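## Task

Take the orange jar up out of the tightly packed tray and end holding it motionless in the air. Its underside must sit clearly more than one jar height above the tops of the remaining jars, and it must touch nothing else. The grip must be firm, with the fingertips well beneath the jar's cap. All other jars must still be in the tray, and the tray must lie flat on the table. At the end, no loose object other than the orange jar and the tray may be gripped or pinched.

## Robot and tools

Robot: two six-joint arms, left_arm and right_arm, each ending in a two-finger parallel gripper. A flat block about 9 cm long sticks out from the last joint's axis toward the gripper's +x and turns with it. The fingers point along gripper +z and close along gripper y.

Frame: every reported pose uses one scene frame. The origin is on the table top midway between the arms, +z is up, +x reaches out over the table, and left_arm is on the +y side. The arm names do not match left or right in the images. Reported hand positions can be somewhat off, more so at long reach.

execute_actions: "actions" holds zero or one item; "pictures" (bool) toggles images, which come by default. Empty list: returns the state and commands nothing. Motion item: {"rows": [...], "steps": n}, 1 to 15 rows, n up to 15 (default 15), each step 1/30 s. Row k drives step k and the final row repeats for leftover steps. Wait item: {"steps": n}, n up to 300, counted from the previous result; nothing new is commanded. A rejected call sends nothing.

Row layout: one flat list of 18 numbers for both arms, always complete even if one arm stays put. Numbers 1-9 are left_arm, 10-18 right_arm. Each arm: six absolute joint target angles in radians (shoulder pan, shoulder lift, elbow, wrist 1, wrist 2, wrist 3, same order as the Joint positions line), then gripper position, force_limit, speed, each in [-1, 1]. Joint ranges: pan -3.142..3.142, lift -6.283..6.283, elbow 0.000..3.142, wrists 1-3 -6.283..6.283. A target more than 0.010 rad beyond a range end, and further out than the current angle, gets the call refused. Real ends may differ by up to 0.010 rad; a target past the real end is clipped there and a "joint sent to its limit" line may appear, possibly referring to an earlier action. Missing that line does not prove there is room left.

Gripper numbers are absolute settings, not offsets. position: +1 fully open (85 mm), pads touch near -0.8, -1 squeezes until blocked. force_limit per pad on a 40 mm object closed slowly: about 20 N at -1, 128 N at 0, 235 N at +1; thin or tiny objects receive less. speed of the gap: about 20 mm/s at -1, 85 at 0, 150 at +1; fast closing adds up to about 5 N (speed 0) or 12 N (speed +1). A 0 is a real command, so to keep a gripper unchanged resend its previous three numbers. Stopped fingers ignore new force_limit or speed until position changes by at least 0.01 (e.g. -1 to -0.98). To lower force, open a little first. If a gripped object slips or gives, the fingers re-close on their own, except after gripping at force_limit -1, where status stays 2 even if the object is gone.

Motion behaviour: commands are smoothed, with motion trailing by about 0.17 s. Each step, targets are capped relative to measured angles: 0.394 rad for pan and lift, 0.493 for elbow, 0.69 for each wrist. If the targets would shift the gripper over 100 mm from where it is, all joints are scaled back. Large moves may be unfinished when the result arrives. The simulation keeps running while you compose replies. Arms keep heading to the last row sent until they barely move or a step is HELD; after that only a new action pushes further, though closing or opening fingers continue.

Results: per arm, end_effector_position (m), end_effector_quat_wxyz, linear and angular velocities. end_effector_position is the spot between the pads when shut; fingertips reach about 19 mm past it when closed and 6 mm when open, and closing moves them roughly 13 mm further out, so keep clearance above surfaces. Joint positions and Joint velocities (rad, rad/s) per arm. Wrist force and Wrist torque per arm along the end effector's own axes; force on a surface points back into the arm; offset up to about 10 N, noise sd up to 3.7 N, saturation about 200 N, no zeroing; "no reading" is harmless. object_status: 0 moving, 1 blocked while opening, 2 blocked while closing (a grip), 3 reached target or pads touching (small items may still be held); any new position resets it to 0 briefly. position_measured counts: 3 open, ~78 = 60 mm, ~130 = 40 mm, ~180 = 20 mm, ~230 pads touching. "joint command not followed": the clearance check altered joint targets on some steps. HELD marks steps where part of the row was not sent.

Faults: contact torque reaching a joint's load limit (pan 686, lift 686, elbow 402, each wrist 99.5 N m, held weight included), or 150 N of outside force on the arm, tool or load, stops that arm for 10 s, drops the rest of the call, and makes it yield. MOTOR HOT appears at 70 °C; at 85 °C the arm is braked until cool (OVER-TEMPERATURE FAULT). Holding loads heats motors.

zoom_image: camera (cam_high 672x504, cam_low 672x504, cam_left_wrist 504x504, cam_right_wrist 504x504) and region [x0, y0, x1, y1] in that image's pixels, origin top-left, at most 504x504. Intrinsics: cam_high fx=fy 555.5, centre (334, 249); cam_low 466.8, (336.5, 250.6) with strong radial distortion; wrist cameras are fisheye, about 262-264 px focal, centre near (246, 251).

finished_scene: pass the current scene's number; it is final, reports success and gives the next task. Replying with no tool call ends everything.

Avoid: knocking anything off the table, arms colliding or pressing each other, dropping or slipping the jar, slamming and hard pushes. Random brief tugs on held parts or nudges to loose objects can occur.

Each tool is called after "Call:" in YAML: its name, and indented under it one key for each argument.

## Session

Call:
execute_actions:
  actions: []

Scene clock: 0.00 s of 4400.00 s.
left_arm: end_effector_position=(+0.7258, +0.4385, +0.3194) position_measured=3 object_status=3 end_effector_quat_wxyz=(-0.033, +0.792, +0.435, -0.427) end_effector_velocity=(+0.001, -0.000, +0.000) end_effector_angular_velocity=(-0.000, -0.001, -0.000) | right_arm: end_effector_position=(+1.1937, +0.3785, +0.3834) position_measured=3 object_status=3 end_effector_quat_wxyz=(+0.111, -0.549, +0.630, +0.537) end_effector_velocity=(-0.000, -0.000, -0.001) end_effector_angular_velocity=(-0.000, -0.001, +0.001)
Joint positions: left_arm=[-0.346 -1.299  1.916 -1.462 -2.131  2.023] | right_arm=[ 0.193 -0.663  0.916 -1.421 -0.447 -1.363]
Joint velocities: left_arm=[-0.     0.    -0.001  0.    -0.     0.   ] | right_arm=[-0.    -0.     0.001 -0.001 -0.001 -0.001]
Motor temperatures (°C, as the motors report them): left_arm=[31 34 34 37 36 37] | right_arm=[34 32 33 37 36 36]
Wrist force (N, on the end effector, along its own x y z axes, offset not removed): no reading
Wrist torque (N m, same axes, about the end effector's origin, offset not removed): no reading

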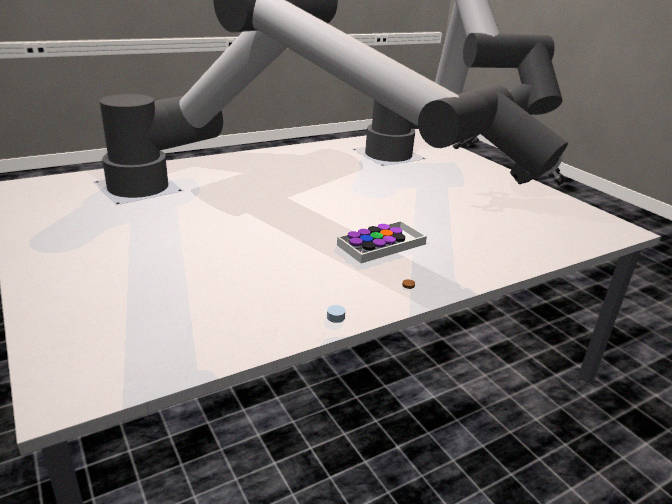

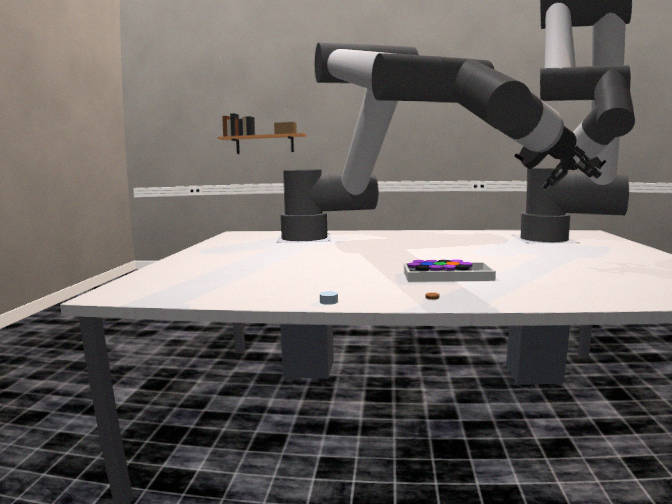

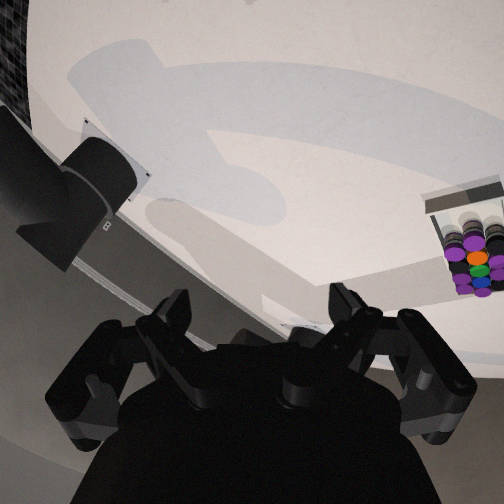

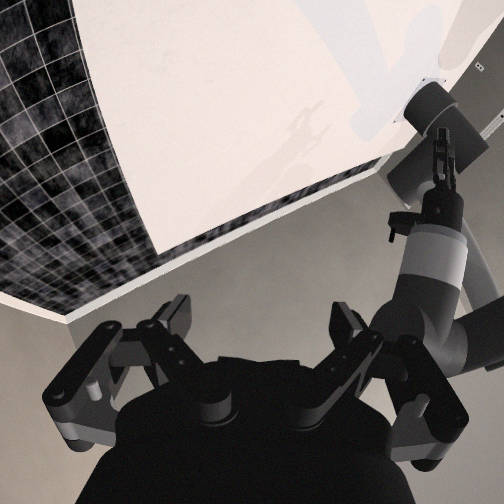

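Call:
zoom_image:
  camera: "cam_high"
  region: [320, 205, 440, 295]

Call:
zoom_image:
  camera: "cam_low"
  region: [390, 240, 510, 310]

Region (320, 205, 440, 295) of cam_high's 672x504 image, scaled by 4.200, with more detail than that image has; it fills the top 378 rows of this view, and the rest is white.

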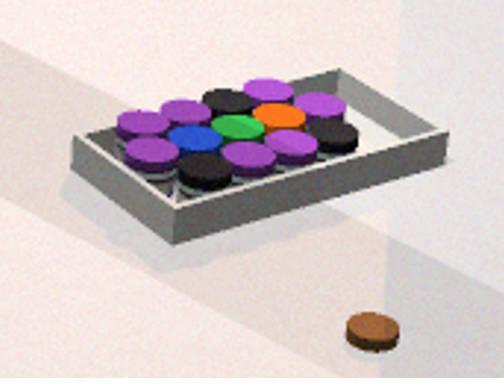

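Region (390, 240, 510, 310) of cam_low's 672x504 image, scaled by 4.200, with more detail than that image has; it fills the top 294 rows of this view, and the rest is white.

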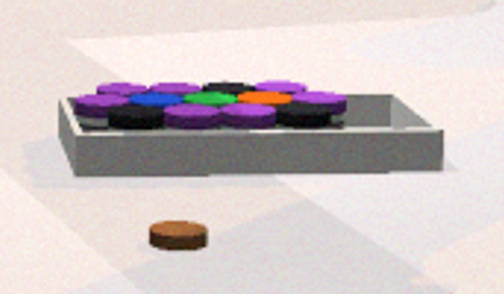

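Call:
execute_actions:
  actions:
    - {"rows":[[0.4,-1.299,1.916,-1.462,-2.131,2.023,1,0,0,0.229,-1.381,1.858,-2.048,-1.571,-1.363,1,0,0]]}
  pictures: false

Call:
execute_actions:
  actions:
    - {"steps":75}

Scene clock: 23.00 s of 4400.00 s.
left_arm: end_effector_position=(+0.7609, +0.6292, +0.3193) position_measured=3 object_status=3 end_effector_quat_wxyz=(+0.022, +0.730, +0.533, -0.427) end_effector_velocity=(+0.025, +0.448, +0.000) end_effector_angular_velocity=(-0.000, -0.002, +0.598) | right_arm: end_effector_position=(+1.0579, +0.2501, +0.4165) position_measured=3 object_status=3 end_effector_quat_wxyz=(-0.103, +0.704, -0.635, -0.299) end_effector_velocity=(-0.277, -0.363, +0.033) end_effector_angular_velocity=(-0.818, -0.637, +0.139)
Joint positions: left_arm=[-0.087 -1.299  1.916 -1.462 -2.131  2.023] | right_arm=[ 0.215 -0.96   1.28  -1.775 -0.935 -1.363]
Joint velocities: left_arm=[ 0.598  0.    -0.002 -0.     0.     0.   ] | right_arm=[ 0.024 -0.587  0.723 -0.455 -0.993 -0.   ]
Motor temperatures (°C, as the motors report them): left_arm=[31 34 34 37 36 37] | right_arm=[34 32 33 37 36 36]
Wrist force (N, on the end effector, along its own x y z axes, offset not removed): left_arm=[-10.7 4.2 3.8] | right_arm=[-0.5 2.3 1.7]
Wrist torque (N m, same axes, about the end effector's origin, offset not removed): left_arm=[1.61 1.68 0.26] | right_arm=[0.51 0.61 0.64]
Steps of this call (steps 1 to 90: nothing new was sent; then 19.50 s passed at rest; steps 91 to 105: all 15 steps of this action). Readings (joint positions | what the end effector reports):
91: left_arm=[-0.346 -1.299 1.916 -1.462 -2.131 2.023] | right_arm=[0.193 -0.663 0.916 -1.421 -0.447 -1.363] | left_arm position_measured=3 object_status=3 | right_arm position_measured=3 object_status=3
92: left_arm=[-0.344 -1.299 1.916 -1.462 -2.131 2.023] | right_arm=[0.194 -0.665 0.918 -1.423 -0.449 -1.363] | left_arm position_measured=3 object_status=3 | right_arm position_measured=3 object_status=3
94: left_arm=[-0.310 -1.299 1.916 -1.462 -2.131 2.023] | right_arm=[0.199 -0.699 0.960 -1.468 -0.495 -1.363] | left_arm position_measured=3 object_status=3 | right_arm position_measured=3 object_status=3
98: left_arm=[-0.228 -1.299 1.916 -1.462 -2.131 2.023] | right_arm=[0.207 -0.807 1.092 -1.624 -0.676 -1.363] | left_arm position_measured=3 object_status=3 | right_arm position_measured=3 object_status=3
105: the state above

Scene clock: 25.50 s of 4400.00 s.
left_arm: end_effector_position=(+0.6923, +0.9840, +0.3191) position_measured=3 object_status=3 end_effector_quat_wxyz=(+0.125, +0.580, +0.693, -0.409) end_effector_velocity=(+0.001, -0.000, +0.001) end_effector_angular_velocity=(+0.000, -0.001, +0.000) | right_arm: end_effector_position=(+0.7991, -0.0492, +0.4008) position_measured=3 object_status=3 end_effector_quat_wxyz=(-0.000, +0.760, -0.650, +0.000) end_effector_velocity=(-0.001, +0.000, -0.001) end_effector_angular_velocity=(+0.000, +0.001, +0.000)
Joint positions: left_arm=[ 0.4   -1.299  1.916 -1.462 -2.131  2.023] | right_arm=[ 0.229 -1.381  1.858 -2.048 -1.571 -1.363]
Joint velocities: left_arm=[-0.    -0.001 -0.001 -0.    -0.    -0.   ] | right_arm=[ 0.    -0.     0.001  0.     0.001 -0.   ]
Motor temperatures (°C, as the motors report them): left_arm=[31 34 34 37 36 37] | right_arm=[34 32 33 37 36 36]
Wrist force (N, on the end effector, along its own x y z axes, offset not removed): left_arm=[-11.4 5.9 2.3] | right_arm=[1.2 3.4 -2.2]
Wrist torque (N m, same axes, about the end effector's origin, offset not removed): left_arm=[1.91 1.91 0.34] | right_arm=[0.75 0.29 0.66]
Steps of this call (steps 1 to 45: the robot went on to your last target; steps 46 to 75: nothing new was sent). Readings (joint positions | what the end effector reports):
1: left_arm=[-0.067 -1.299 1.916 -1.462 -2.131 2.023] | right_arm=[0.216 -0.979 1.304 -1.790 -0.968 -1.363] | left_arm position_measured=3 object_status=3 | right_arm position_measured=3 object_status=3
2: left_arm=[-0.047 -1.299 1.916 -1.462 -2.131 2.023] | right_arm=[0.217 -0.998 1.328 -1.804 -1.000 -1.363] | left_arm position_measured=3 object_status=3 | right_arm position_measured=3 object_status=3
4: left_arm=[-0.006 -1.299 1.916 -1.462 -2.131 2.023] | right_arm=[0.218 -1.036 1.375 -1.829 -1.058 -1.363] | left_arm position_measured=3 object_status=3 | right_arm position_measured=3 object_status=3
8: left_arm=[0.074 -1.299 1.916 -1.462 -2.131 2.023] | right_arm=[0.220 -1.106 1.470 -1.873 -1.160 -1.363] | left_arm position_measured=3 object_status=3 | right_arm position_measured=3 object_status=3
75: the state above
All arms were judged still, so your last target was given up. Only a new action makes them travel on or press farther. Fingers that are still opening or closing keep moving.

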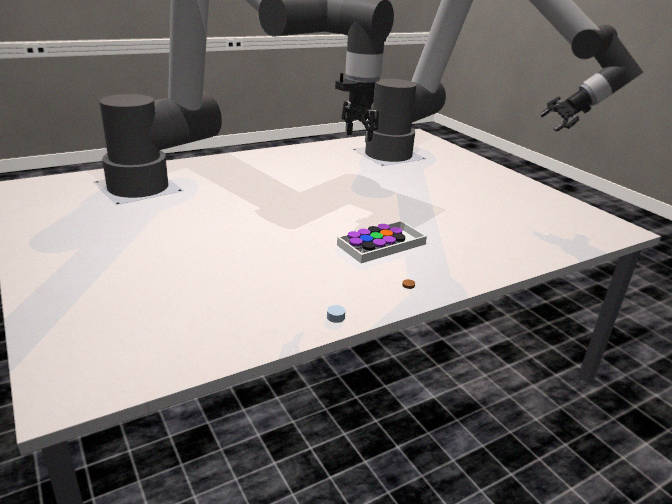

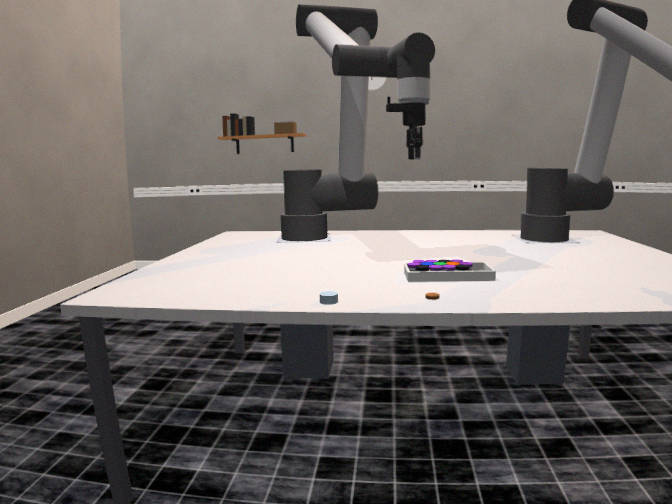

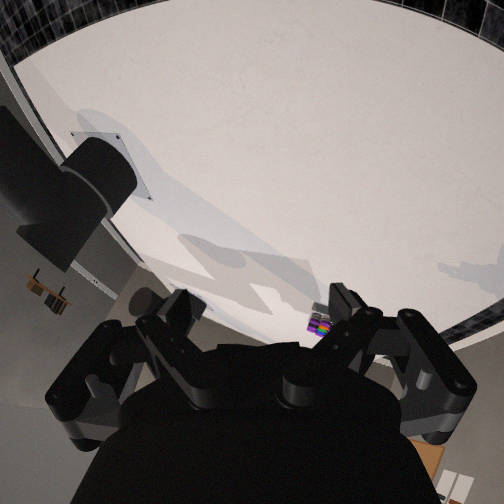

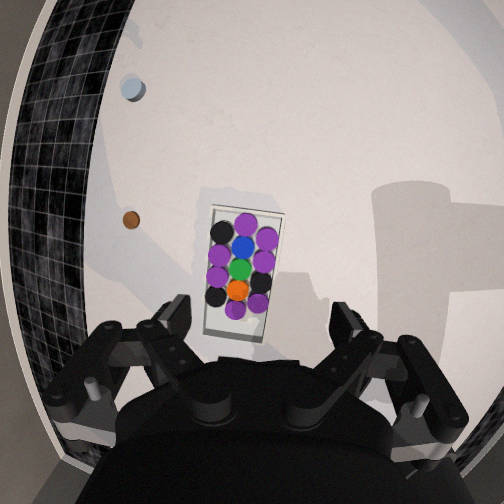

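Call:
execute_actions:
  actions:
    - {"rows":[[0.4,-1.299,1.916,-1.462,-2.131,2.023,1,0,0,0.299,-1.161,1.9354,-2.345,-1.571,-1.1365,1,0,0]]}
  pictures: false

Call:
execute_actions:
  actions:
    - {"steps":30}

Call:
zoom_image:
  camera: "cam_right_wrist"
  region: [130, 100, 390, 380]

Scene clock: 37.70 s of 4400.00 s.
left_arm: end_effector_position=(+0.6923, +0.9840, +0.3191) position_measured=3 object_status=3 end_effector_quat_wxyz=(+0.125, +0.580, +0.693, -0.409) end_effector_velocity=(+0.001, +0.000, +0.001) end_effector_angular_velocity=(+0.001, -0.002, -0.000) | right_arm: end_effector_position=(+0.8106, +0.0181, +0.2097) position_measured=3 object_status=3 end_effector_quat_wxyz=(-0.001, -0.716, +0.698, +0.000) end_effector_velocity=(-0.007, +0.100, -0.316) end_effector_angular_velocity=(+0.005, -0.008, -0.217)
Joint positions: left_arm=[ 0.4   -1.299  1.916 -1.462 -2.131  2.023] | right_arm=[ 0.287 -1.2    1.923 -2.291 -1.571 -1.177]
Joint velocities: left_arm=[-0.    -0.    -0.002  0.     0.    -0.   ] | right_arm=[ 0.092  0.305  0.101 -0.415  0.002  0.309]
Motor temperatures (°C, as the motors report them): left_arm=[31 34 34 37 36 37] | right_arm=[34 32 33 37 36 36]
Wrist force (N, on the end effector, along its own x y z axes, offset not removed): left_arm=[-9.3 2.9 5.0] | right_arm=[-1.6 1.0 9.9]
Wrist torque (N m, same axes, about the end effector's origin, offset not removed): left_arm=[1.27 1.53 0.30] | right_arm=[0.32 0.80 0.54]
Steps of this call (steps 1 to 90: nothing new was sent; then 8.70 s passed at rest; steps 91 to 105: all 15 steps of this action). Readings (joint positions | what the end effector reports):
91: left_arm=[0.400 -1.299 1.916 -1.462 -2.131 2.023] | right_arm=[0.229 -1.381 1.858 -2.048 -1.571 -1.363] | left_arm position_measured=3 object_status=3 | right_arm position_measured=3 object_status=3
92: left_arm=[0.400 -1.299 1.916 -1.462 -2.131 2.023] | right_arm=[0.230 -1.379 1.859 -2.051 -1.571 -1.361] | left_arm position_measured=3 object_status=3 | right_arm position_measured=3 object_status=3
94: left_arm=[0.400 -1.299 1.916 -1.462 -2.131 2.023] | right_arm=[0.240 -1.352 1.870 -2.083 -1.571 -1.333] | left_arm position_measured=3 object_status=3 | right_arm position_measured=3 object_status=3
98: left_arm=[0.400 -1.299 1.916 -1.462 -2.131 2.023] | right_arm=[0.258 -1.296 1.889 -2.160 -1.571 -1.275] | left_arm position_measured=3 object_status=3 | right_arm position_measured=3 object_status=3
105: the state above

Scene clock: 38.70 s of 4400.00 s.
left_arm: end_effector_position=(+0.6923, +0.9840, +0.3191) position_measured=3 object_status=3 end_effector_quat_wxyz=(+0.125, +0.580, +0.693, -0.409) end_effector_velocity=(-0.001, +0.000, -0.001) end_effector_angular_velocity=(-0.001, +0.001, +0.000) | right_arm: end_effector_position=(+0.8091, +0.0306, +0.1699) position_measured=3 object_status=3 end_effector_quat_wxyz=(-0.000, -0.707, +0.708, -0.000) end_effector_velocity=(+0.001, -0.000, +0.000) end_effector_angular_velocity=(-0.000, -0.001, +0.000)
Joint positions: left_arm=[ 0.4   -1.299  1.916 -1.462 -2.131  2.023] | right_arm=[ 0.299 -1.161  1.935 -2.345 -1.571 -1.137]
Joint velocities: left_arm=[ 0.001  0.     0.001  0.    -0.     0.   ] | right_arm=[-0.     0.    -0.001 -0.001 -0.001 -0.   ]
Motor temperatures (°C, as the motors report them): left_arm=[31 34 34 37 36 37] | right_arm=[34 32 33 37 36 36]
Wrist force (N, on the end effector, along its own x y z axes, offset not removed): left_arm=[-10.1 6.3 4.4] | right_arm=[2.8 2.3 2.1]
Wrist torque (N m, same axes, about the end effector's origin, offset not removed): left_arm=[1.84 1.57 0.32] | right_arm=[0.53 -0.11 0.62]
Steps of this call (steps 1 to 30: the robot went on to your last target). Readings (joint positions | what the end effector reports):
1: left_arm=[0.400 -1.299 1.916 -1.462 -2.131 2.023] | right_arm=[0.290 -1.191 1.926 -2.303 -1.571 -1.167] | left_arm position_measured=3 object_status=3 | right_arm position_measured=3 object_status=3
2: left_arm=[0.400 -1.299 1.916 -1.462 -2.131 2.023] | right_arm=[0.292 -1.184 1.928 -2.313 -1.571 -1.160] | left_arm position_measured=3 object_status=3 | right_arm position_measured=3 object_status=3
4: left_arm=[0.400 -1.299 1.916 -1.462 -2.131 2.023] | right_arm=[0.295 -1.174 1.931 -2.326 -1.571 -1.151] | left_arm position_measured=3 object_status=3 | right_arm position_measured=3 object_status=3
8: left_arm=[0.400 -1.299 1.916 -1.462 -2.131 2.023] | right_arm=[0.298 -1.166 1.934 -2.338 -1.571 -1.141] | left_arm position_measured=3 object_status=3 | right_arm position_measured=3 object_status=3
30: the state above
All arms were judged still, so your last target was given up. Only a new action makes them travel on or press farther. Fingers that are still opening or closing keep moving.

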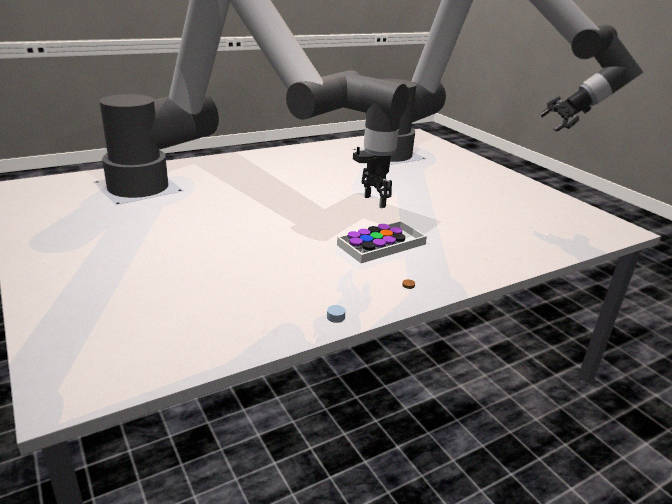

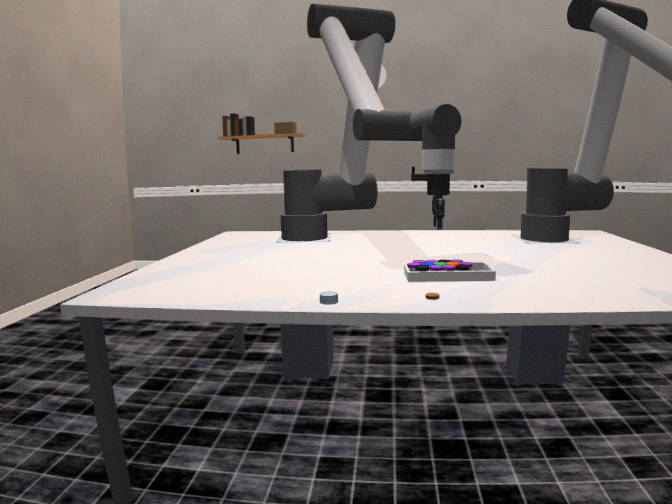

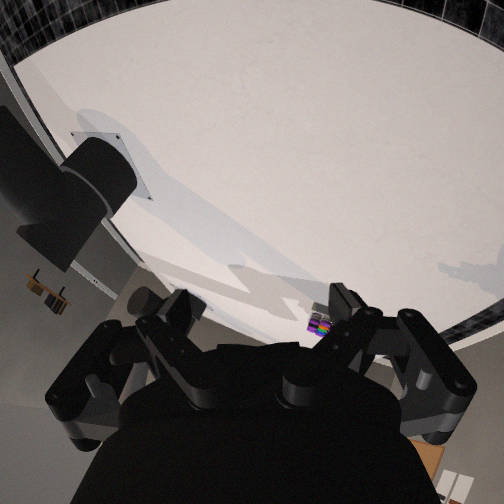

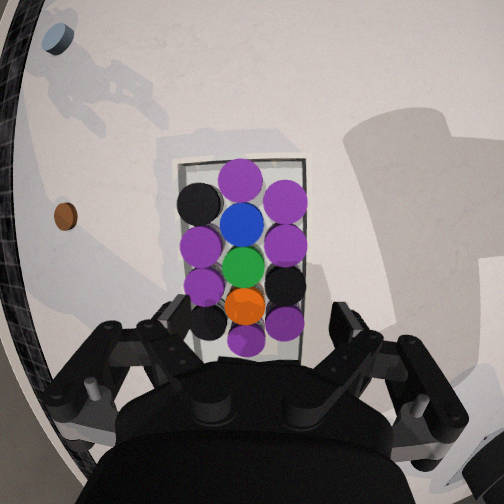

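Region (130, 100, 390, 380) of cam_right_wrist's 504x504 image, scaled by 1.800, with more detail than that image has; it fills the left 468 columns of this view, and the rest is white.

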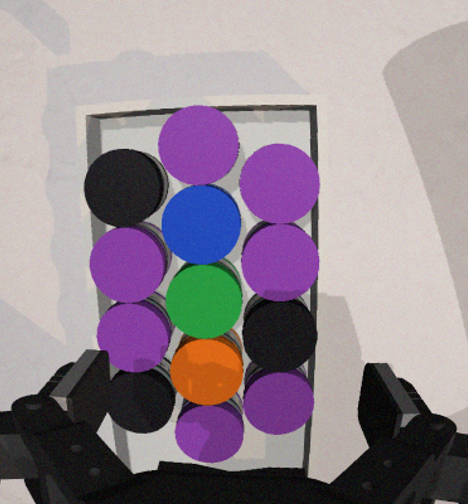

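Call:
execute_actions:
  actions:
    - {"rows":[[0.4,-1.299,1.916,-1.462,-2.131,2.023,1,0,0,0.3327,-1.0605,1.9181,-2.4284,-1.571,0.4677,0.5,0,0]]}
  pictures: false

Call:
execute_actions:
  actions:
    - {"steps":30}

Call:
zoom_image:
  camera: "cam_low"
  region: [390, 200, 510, 290]

Scene clock: 64.73 s of 4400.00 s.
left_arm: end_effector_position=(+0.6923, +0.9840, +0.3191) position_measured=3 object_status=3 end_effector_quat_wxyz=(+0.125, +0.580, +0.693, -0.409) end_effector_velocity=(-0.001, -0.000, -0.000) end_effector_angular_velocity=(+0.000, +0.001, -0.001) | right_arm: end_effector_position=(+0.8177, +0.0723, +0.0929) position_measured=66 object_status=0 end_effector_quat_wxyz=(-0.000, -0.307, +0.952, -0.000) end_effector_velocity=(+0.001, +0.012, -0.024) end_effector_angular_velocity=(+0.001, +0.000, -2.782)
Joint positions: left_arm=[ 0.4   -1.299  1.916 -1.462 -2.131  2.023] | right_arm=[ 0.332 -1.064  1.919 -2.425 -1.571 -0.16 ]
Joint velocities: left_arm=[-0.    -0.     0.001 -0.     0.    -0.   ] | right_arm=[ 0.009  0.029 -0.005 -0.024  0.001  2.791]
Motor temperatures (°C, as the motors report them): left_arm=[31 34 34 37 36 37] | right_arm=[34 32 33 37 36 36]
Wrist force (N, on the end effector, along its own x y z axes, offset not removed): left_arm=[-6.4 6.3 3.5] | right_arm=[-0.3 3.5 2.4]
Wrist torque (N m, same axes, about the end effector's origin, offset not removed): left_arm=[1.94 0.91 0.42] | right_arm=[0.76 0.55 0.63]
Steps of this call (steps 1 to 90: nothing new was sent; then 22.53 s passed at rest; steps 91 to 105: all 15 steps of this action). Readings (joint positions | what the end effector reports):
91: left_arm=[0.400 -1.299 1.916 -1.462 -2.131 2.023] | right_arm=[0.299 -1.161 1.935 -2.345 -1.571 -1.136] | left_arm position_measured=3 object_status=3 | right_arm position_measured=3 object_status=0
92: left_arm=[0.400 -1.299 1.916 -1.462 -2.131 2.023] | right_arm=[0.301 -1.159 1.934 -2.347 -1.571 -1.134] | left_arm position_measured=3 object_status=3 | right_arm position_measured=3 object_status=0
94: left_arm=[0.400 -1.299 1.916 -1.462 -2.131 2.023] | right_arm=[0.312 -1.130 1.929 -2.373 -1.571 -1.089] | left_arm position_measured=3 object_status=3 | right_arm position_measured=10 object_status=0
98: left_arm=[0.400 -1.299 1.916 -1.462 -2.131 2.023] | right_arm=[0.325 -1.085 1.922 -2.409 -1.571 -0.817] | left_arm position_measured=3 object_status=3 | right_arm position_measured=38 object_status=0
105: the state above

Scene clock: 65.73 s of 4400.00 s.
left_arm: end_effector_position=(+0.6923, +0.9840, +0.3191) position_measured=3 object_status=3 end_effector_quat_wxyz=(+0.125, +0.580, +0.693, -0.409) end_effector_velocity=(-0.001, -0.000, -0.001) end_effector_angular_velocity=(-0.001, +0.001, -0.000) | right_arm: end_effector_position=(+0.8179, +0.0738, +0.0899) position_measured=66 object_status=3 end_effector_quat_wxyz=(+0.000, +0.001, +1.000, -0.000) end_effector_velocity=(-0.002, -0.001, -0.001) end_effector_angular_velocity=(-0.000, +0.003, -0.002)
Joint positions: left_arm=[ 0.4   -1.299  1.916 -1.462 -2.131  2.023] | right_arm=[ 0.333 -1.061  1.918 -2.428 -1.571  0.467]
Joint velocities: left_arm=[-0.     0.     0.001  0.     0.     0.   ] | right_arm=[-0.     0.     0.001  0.002  0.001  0.002]
Motor temperatures (°C, as the motors report them): left_arm=[31 34 34 37 36 37] | right_arm=[34 32 33 37 36 36]
Wrist force (N, on the end effector, along its own x y z axes, offset not removed): left_arm=[-10.9 4.8 2.5] | right_arm=[-1.3 1.7 0.5]
Wrist torque (N m, same axes, about the end effector's origin, offset not removed): left_arm=[1.71 1.87 0.32] | right_arm=[0.39 0.74 0.61]
Steps of this call (steps 1 to 30: the robot went on to your last target). Readings (joint positions | what the end effector reports):
1: left_arm=[0.400 -1.299 1.916 -1.462 -2.131 2.023] | right_arm=[0.332 -1.063 1.919 -2.426 -1.571 -0.065] | left_arm position_measured=3 object_status=3 | right_arm position_measured=66 object_status=0
2: left_arm=[0.400 -1.299 1.916 -1.462 -2.131 2.023] | right_arm=[0.332 -1.063 1.918 -2.427 -1.571 0.029] | left_arm position_measured=3 object_status=3 | right_arm position_measured=66 object_status=0
4: left_arm=[0.400 -1.299 1.916 -1.462 -2.131 2.023] | right_arm=[0.332 -1.062 1.918 -2.427 -1.571 0.196] | left_arm position_measured=3 object_status=3 | right_arm position_measured=66 object_status=0
8: left_arm=[0.400 -1.299 1.916 -1.462 -2.131 2.023] | right_arm=[0.333 -1.061 1.918 -2.428 -1.571 0.373] | left_arm position_measured=3 object_status=3 | right_arm position_measured=66 object_status=3
30: the state above

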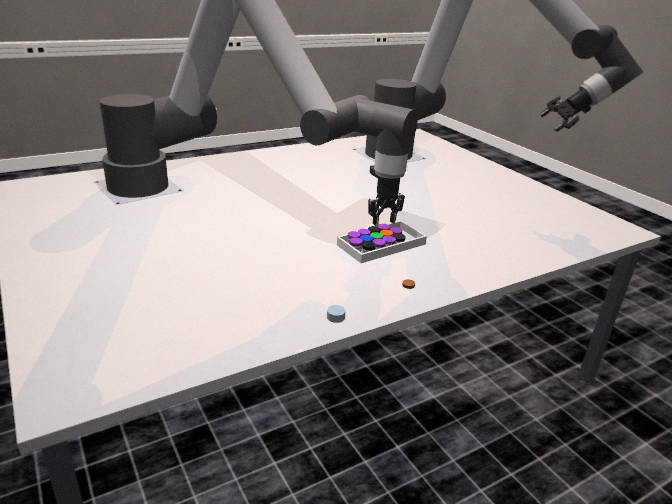

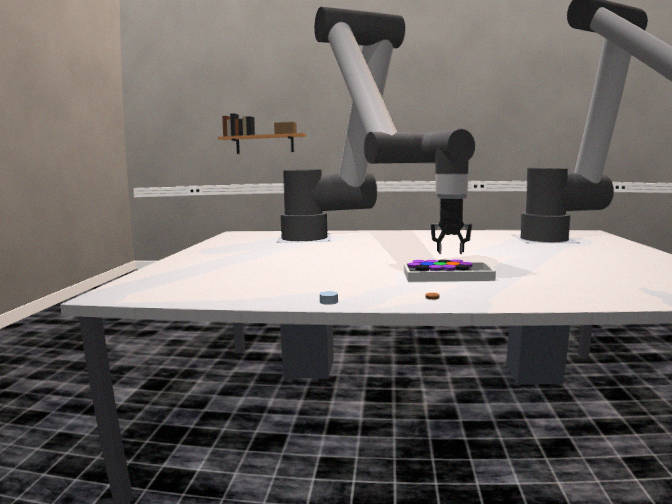

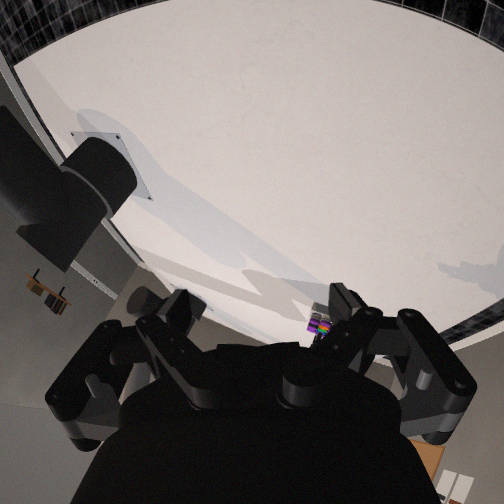

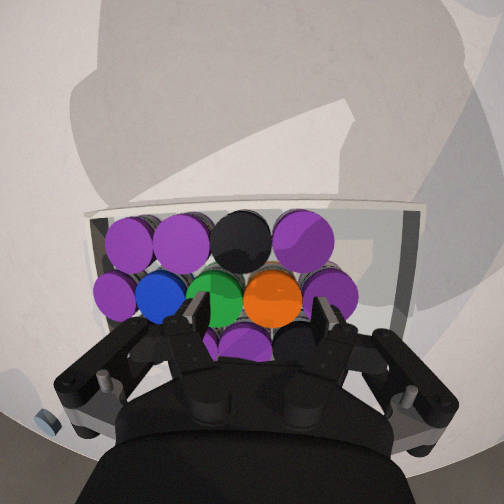

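Region (390, 200, 510, 290) of cam_low's 672x504 image, scaled by 4.200, with more detail than that image has; it fills the top 378 rows of this view, and the rest is white.

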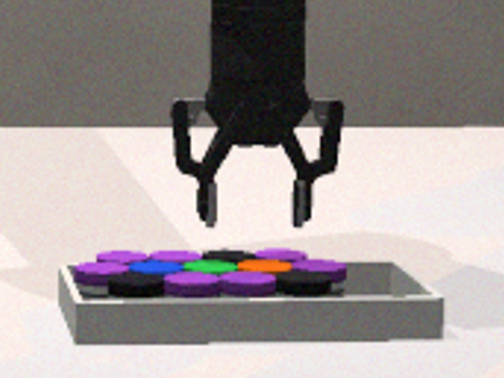

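Call:
execute_actions:
  actions:
    - {"rows":[[0.4,-1.299,1.916,-1.462,-2.131,2.023,1,0,0,0.3356,-1.0374,1.9123,-2.4457,-1.571,0.47,-0.55,0,0.5]]}
  pictures: false

Call:
execute_actions:
  actions:
    - {"rows":[[0.4,-1.299,1.916,-1.462,-2.131,2.023,1,0,0,0.3356,-1.0337,1.9136,-2.4507,-1.571,0.47,-0.55,0,0.5]]}

Call:
zoom_image:
  camera: "cam_low"
  region: [390, 200, 510, 290]

Call:
zoom_image:
  camera: "cam_high"
  region: [330, 190, 440, 270]

Scene clock: 77.13 s of 4400.00 s.
left_arm: end_effector_position=(+0.6923, +0.9840, +0.3191) position_measured=3 object_status=3 end_effector_quat_wxyz=(+0.125, +0.580, +0.693, -0.409) end_effector_velocity=(+0.002, +0.001, +0.001) end_effector_angular_velocity=(+0.001, -0.002, -0.000) | right_arm: end_effector_position=(+0.8227, +0.0796, +0.0724) position_measured=186 object_status=0 end_effector_quat_wxyz=(+0.000, +0.000, +1.000, -0.000) end_effector_velocity=(+0.003, +0.002, -0.004) end_effector_angular_velocity=(+0.001, -0.002, +0.000)
Joint positions: left_arm=[ 0.4   -1.299  1.916 -1.462 -2.131  2.023] | right_arm=[ 0.336 -1.038  1.912 -2.445 -1.571  0.47 ]
Joint velocities: left_arm=[-0.     0.    -0.003  0.     0.    -0.001] | right_arm=[ 0.001  0.006 -0.003 -0.005  0.     0.001]
Motor temperatures (°C, as the motors report them): left_arm=[31 34 34 37 36 37] | right_arm=[34 32 33 37 36 36]
Wrist force (N, on the end effector, along its own x y z axes, offset not removed): left_arm=[-9.8 6.9 -1.5] | right_arm=[-0.8 3.3 2.2]
Wrist torque (N m, same axes, about the end effector's origin, offset not removed): left_arm=[2.07 1.43 0.21] | right_arm=[0.75 0.57 0.58]
Steps of this call (steps 1 to 15: the robot went on to your last target; steps 16 to 90: nothing new was sent; then 7.90 s passed at rest; steps 91 to 105: all 15 steps of this action). Readings (joint positions | what the end effector reports):
91: left_arm=[0.400 -1.299 1.916 -1.462 -2.131 2.023] | right_arm=[0.333 -1.060 1.918 -2.428 -1.571 0.468] | left_arm position_measured=3 object_status=3 | right_arm position_measured=66 object_status=0
92: left_arm=[0.400 -1.299 1.916 -1.462 -2.131 2.023] | right_arm=[0.333 -1.059 1.918 -2.429 -1.571 0.468] | left_arm position_measured=3 object_status=3 | right_arm position_measured=66 object_status=0
94: left_arm=[0.400 -1.299 1.916 -1.462 -2.131 2.023] | right_arm=[0.334 -1.052 1.916 -2.435 -1.571 0.469] | left_arm position_measured=3 object_status=3 | right_arm position_measured=76 object_status=0
98: left_arm=[0.400 -1.299 1.916 -1.462 -2.131 2.023] | right_arm=[0.335 -1.042 1.914 -2.442 -1.571 0.470] | left_arm position_measured=3 object_status=3 | right_arm position_measured=114 object_status=0
105: the state above

Scene clock: 77.63 s of 4400.00 s.
left_arm: end_effector_position=(+0.6923, +0.9840, +0.3191) position_measured=3 object_status=3 end_effector_quat_wxyz=(+0.125, +0.580, +0.693, -0.409) end_effector_velocity=(+0.002, +0.000, +0.001) end_effector_angular_velocity=(+0.001, -0.002, -0.001) | right_arm: end_effector_position=(+0.8228, +0.0797, +0.0681) position_measured=199 object_status=3 end_effector_quat_wxyz=(+0.000, +0.000, +1.000, -0.000) end_effector_velocity=(+0.000, -0.000, -0.001) end_effector_angular_velocity=(-0.001, -0.001, -0.000)
Joint positions: left_arm=[ 0.4   -1.299  1.916 -1.462 -2.131  2.023] | right_arm=[ 0.336 -1.034  1.913 -2.451 -1.571  0.47 ]
Joint velocities: left_arm=[-0.001  0.    -0.002 -0.    -0.     0.   ] | right_arm=[ 0.     0.001  0.    -0.002 -0.001  0.   ]
Motor temperatures (°C, as the motors report them): left_arm=[31 34 34 37 36 37] | right_arm=[34 32 33 37 36 36]
Wrist force (N, on the end effector, along its own x y z axes, offset not removed): left_arm=[-11.5 0.5 2.7] | right_arm=[0.9 2.5 1.5]
Wrist torque (N m, same axes, about the end effector's origin, offset not removed): left_arm=[0.74 1.79 0.25] | right_arm=[0.62 0.23 0.63]
Steps of this call (steps 1 to 15: all 15 steps of this action). Readings (joint positions | what the end effector reports):
1: left_arm=[0.400 -1.299 1.916 -1.462 -2.131 2.023] | right_arm=[0.336 -1.038 1.912 -2.445 -1.571 0.470] | left_arm position_measured=3 object_status=3 | right_arm position_measured=192 object_status=0
2: left_arm=[0.400 -1.299 1.916 -1.462 -2.131 2.023] | right_arm=[0.336 -1.038 1.912 -2.446 -1.571 0.470] | left_arm position_measured=3 object_status=3 | right_arm position_measured=195 object_status=0
4: left_arm=[0.400 -1.299 1.916 -1.462 -2.131 2.023] | right_arm=[0.336 -1.036 1.913 -2.447 -1.571 0.470] | left_arm position_measured=3 object_status=3 | right_arm position_measured=198 object_status=0
8: left_arm=[0.400 -1.299 1.916 -1.462 -2.131 2.023] | right_arm=[0.336 -1.035 1.913 -2.450 -1.571 0.470] | left_arm position_measured=3 object_status=3 | right_arm position_measured=199 object_status=0
15: the state above

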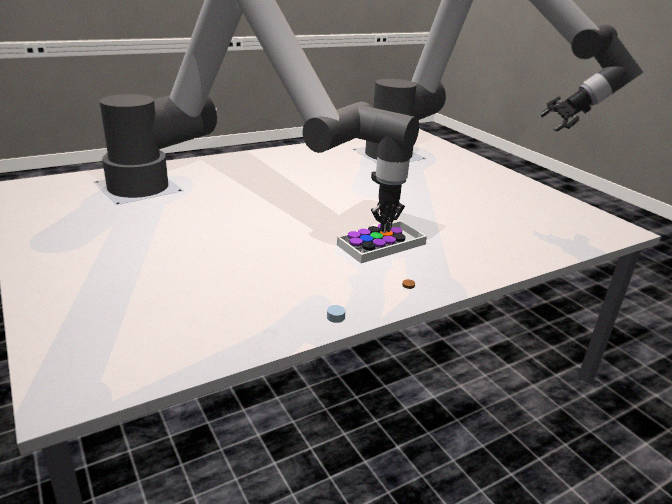

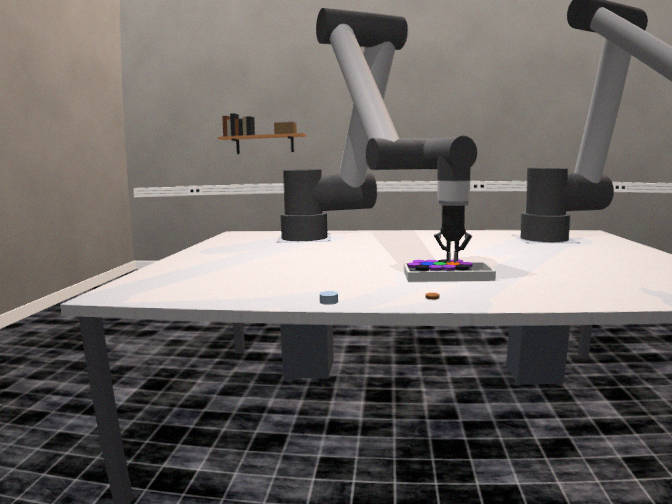

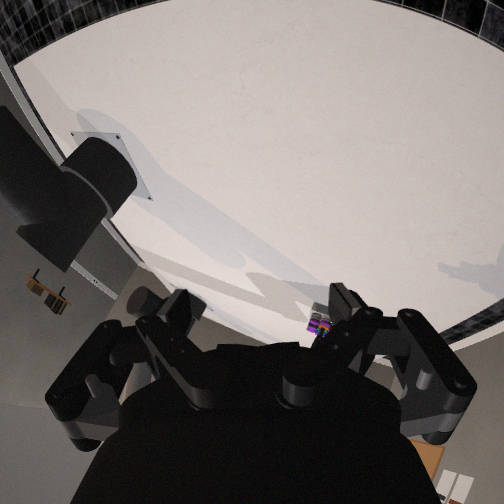

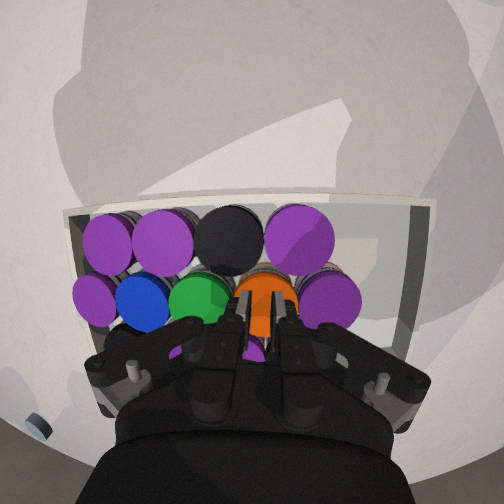

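Region (390, 200, 510, 290) of cam_low's 672x504 image, scaled by 4.200, with more detail than that image has; it fills the top 378 rows of this view, and the rest is white.

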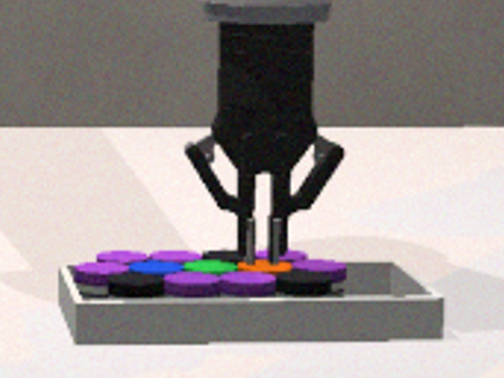

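Region (330, 190, 440, 270) of cam_high's 672x504 image, scaled by 4.582, with more detail than that image has; it fills the top 367 rows of this view, and the rest is white.

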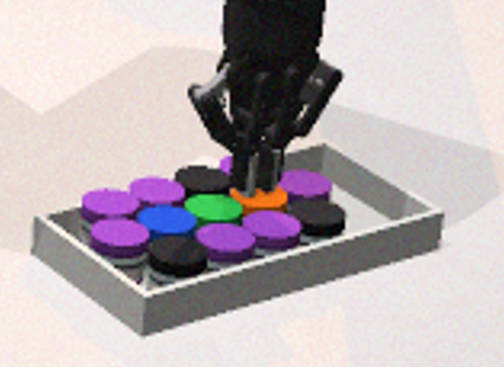

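Call:
execute_actions:
  actions:
    - {"rows":[[0.4,-1.299,1.916,-1.462,-2.131,2.023,1,0,0,0.3381,-1.0303,1.9113,-2.4518,-1.571,0.473,-0.55,0,0.5]]}
  pictures: false

Scene clock: 80.93 s of 4400.00 s.
left_arm: end_effector_position=(+0.6923, +0.9840, +0.3191) position_measured=3 object_status=3 end_effector_quat_wxyz=(+0.125, +0.580, +0.693, -0.409) end_effector_velocity=(+0.001, +0.001, +0.000) end_effector_angular_velocity=(+0.000, -0.001, +0.000) | right_arm: end_effector_position=(+0.8229, +0.0826, +0.0661) position_measured=199 object_status=3 end_effector_quat_wxyz=(+0.000, +0.001, +1.000, -0.000) end_effector_velocity=(+0.001, +0.000, -0.000) end_effector_angular_velocity=(-0.001, -0.003, -0.000)
Joint positions: left_arm=[ 0.4   -1.299  1.916 -1.462 -2.131  2.023] | right_arm=[ 0.338 -1.031  1.911 -2.452 -1.571  0.473]
Joint velocities: left_arm=[ 0.     0.    -0.001 -0.001 -0.     0.   ] | right_arm=[ 0.001  0.001 -0.001 -0.002 -0.002  0.001]
Motor temperatures (°C, as the motors report them): left_arm=[31 34 34 37 36 37] | right_arm=[34 32 33 37 36 36]
Wrist force (N, on the end effector, along its own x y z axes, offset not removed): left_arm=[-7.3 2.8 4.1] | right_arm=[2.9 -7.6 -31.5]
Wrist torque (N m, same axes, about the end effector's origin, offset not removed): left_arm=[1.36 1.05 0.26] | right_arm=[0.48 0.52 0.58]
Steps of this call (steps 1 to 15: the robot went on to your last target; steps 16 to 84: nothing new was sent; steps 85 to 99: all 15 steps of this action). Readings (joint positions | what the end effector reports):
85: left_arm=[0.400 -1.299 1.916 -1.462 -2.131 2.023] | right_arm=[0.336 -1.034 1.914 -2.451 -1.571 0.470] | left_arm position_measured=3 object_status=3 | right_arm position_measured=199 object_status=3
86: left_arm=[0.400 -1.299 1.916 -1.462 -2.131 2.023] | right_arm=[0.336 -1.033 1.914 -2.451 -1.571 0.470] | left_arm position_measured=3 object_status=3 | right_arm position_measured=199 object_status=3
88: left_arm=[0.400 -1.299 1.916 -1.462 -2.131 2.023] | right_arm=[0.337 -1.032 1.913 -2.451 -1.571 0.471] | left_arm position_measured=3 object_status=3 | right_arm position_measured=199 object_status=3
92: left_arm=[0.400 -1.299 1.916 -1.462 -2.131 2.023] | right_arm=[0.338 -1.031 1.912 -2.452 -1.571 0.472] | left_arm position_measured=3 object_status=3 | right_arm position_measured=199 object_status=3
99: the state above

Call:
execute_actions:
  actions:
    - {"rows":[[0.4,-1.299,1.916,-1.462,-2.131,2.023,1,0,0,0.3402,-1.0292,1.9089,-2.4505,-1.571,0.475,-0.55,0,0.5],[0.4,-1.299,1.916,-1.462,-2.131,2.023,1,0,0,0.3423,-1.0280,1.9065,-2.4493,-1.571,0.477,-0.55,0,0.5],[0.4,-1.299,1.916,-1.462,-2.131,2.023,1,0,0,0.3443,-1.0268,1.9041,-2.4481,-1.571,0.479,-0.55,0,0.5],[0.4,-1.299,1.916,-1.462,-2.131,2.023,1,0,0,0.3464,-1.0256,1.9017,-2.4469,-1.571,0.481,-0.55,0,0.5],[0.4,-1.299,1.916,-1.462,-2.131,2.023,1,0,0,0.3485,-1.0244,1.8993,-2.4457,-1.571,0.483,-0.55,0,0.5],[0.4,-1.299,1.916,-1.462,-2.131,2.023,1,0,0,0.3506,-1.0232,1.8969,-2.4445,-1.571,0.485,-0.55,0,0.5]]}

Scene clock: 89.17 s of 4400.00 s.
left_arm: end_effector_position=(+0.6923, +0.9840, +0.3191) position_measured=3 object_status=3 end_effector_quat_wxyz=(+0.125, +0.580, +0.693, -0.409) end_effector_velocity=(-0.001, -0.000, -0.001) end_effector_angular_velocity=(-0.001, +0.003, +0.000) | right_arm: end_effector_position=(+0.8226, +0.0966, +0.0659) position_measured=199 object_status=3 end_effector_quat_wxyz=(-0.000, +0.000, +1.000, -0.000) end_effector_velocity=(+0.001, +0.009, +0.001) end_effector_angular_velocity=(-0.000, -0.000, +0.001)
Joint positions: left_arm=[ 0.4   -1.299  1.916 -1.462 -2.131  2.023] | right_arm=[ 0.35  -1.024  1.898 -2.445 -1.571  0.484]
Joint velocities: left_arm=[ 0.     0.001  0.002  0.     0.    -0.   ] | right_arm=[ 0.007  0.004 -0.01   0.005 -0.001  0.006]
Motor temperatures (°C, as the motors report them): left_arm=[31 34 34 37 36 37] | right_arm=[34 32 33 37 36 36]
Wrist force (N, on the end effector, along its own x y z axes, offset not removed): left_arm=[-7.3 2.5 0.7] | right_arm=[-0.3 -7.1 -33.0]
Wrist torque (N m, same axes, about the end effector's origin, offset not removed): left_arm=[1.23 0.93 0.38] | right_arm=[0.85 0.50 0.54]
Steps of this call (steps 1 to 15: the robot went on to your last target; steps 16 to 90: nothing new was sent; then 4.73 s passed at rest; steps 91 to 105: all 15 steps of this action). Readings (joint positions | what the end effector reports):
91: left_arm=[0.400 -1.299 1.916 -1.462 -2.131 2.023] | right_arm=[0.338 -1.030 1.911 -2.452 -1.571 0.473] | left_arm position_measured=3 object_status=3 | right_arm position_measured=199 object_status=3
92: left_arm=[0.400 -1.299 1.916 -1.462 -2.131 2.023] | right_arm=[0.338 -1.030 1.911 -2.452 -1.571 0.473] | left_arm position_measured=3 object_status=3 | right_arm position_measured=199 object_status=3
94: left_arm=[0.400 -1.299 1.916 -1.462 -2.131 2.023] | right_arm=[0.340 -1.030 1.910 -2.451 -1.571 0.474] | left_arm position_measured=3 object_status=3 | right_arm position_measured=199 object_status=3
98: left_arm=[0.400 -1.299 1.916 -1.462 -2.131 2.023] | right_arm=[0.345 -1.026 1.903 -2.448 -1.571 0.480] | left_arm position_measured=3 object_status=3 | right_arm position_measured=199 object_status=3
105: the state above

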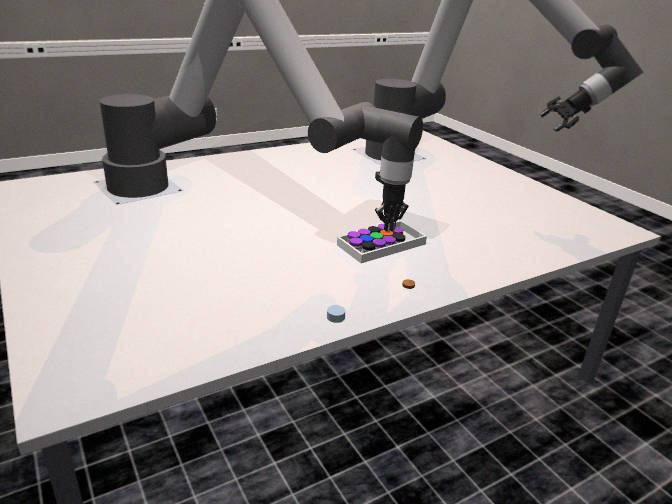

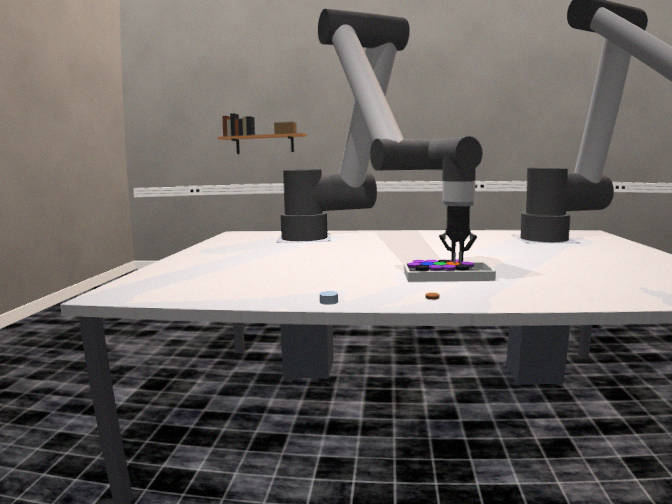

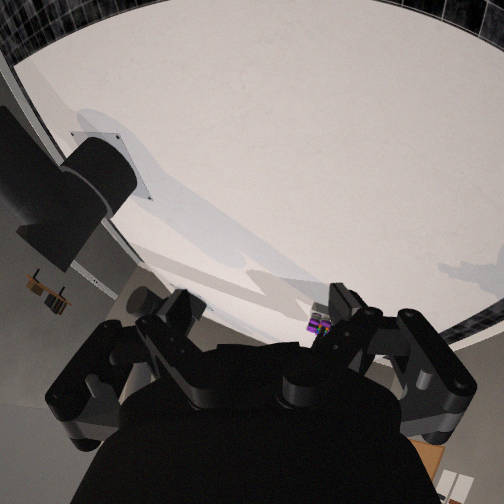

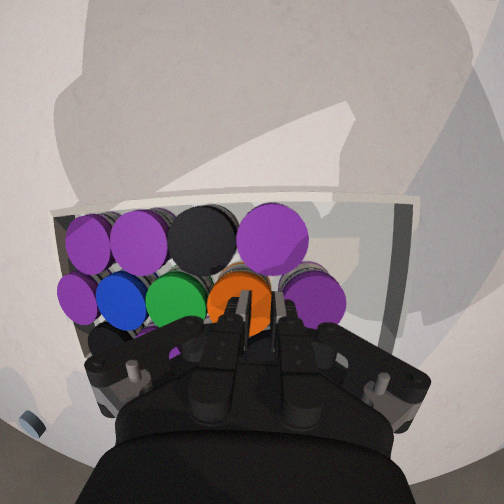

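Call:
zoom_image:
  camera: "cam_right_wrist"
  region: [140, 180, 430, 380]

Call:
zoom_image:
  camera: "cam_high"
  region: [350, 200, 430, 260]

Region (140, 180, 430, 380) of cam_right_wrist's 504x504 image, scaled by 1.738, with more detail than that image has; it fills the top 348 rows of this view, and the rest is white.

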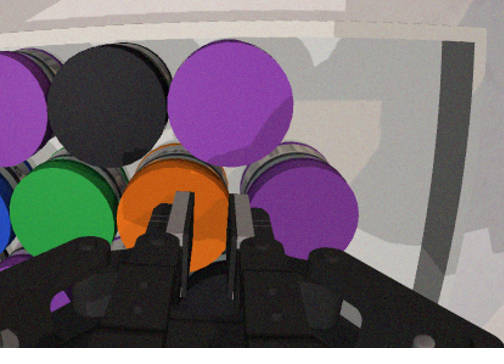

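Region (350, 200, 430, 260) of cam_high's 672x504 image, scaled by 6.300, with more detail than that image has; it fills the top 378 rows of this view, and the rest is white.

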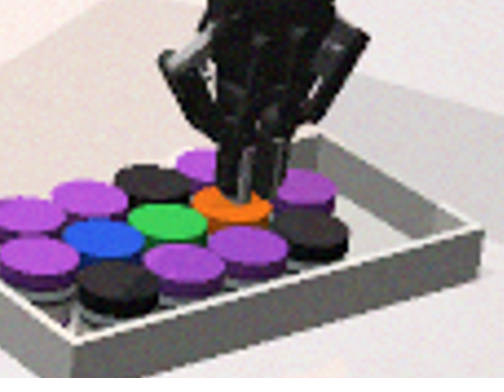

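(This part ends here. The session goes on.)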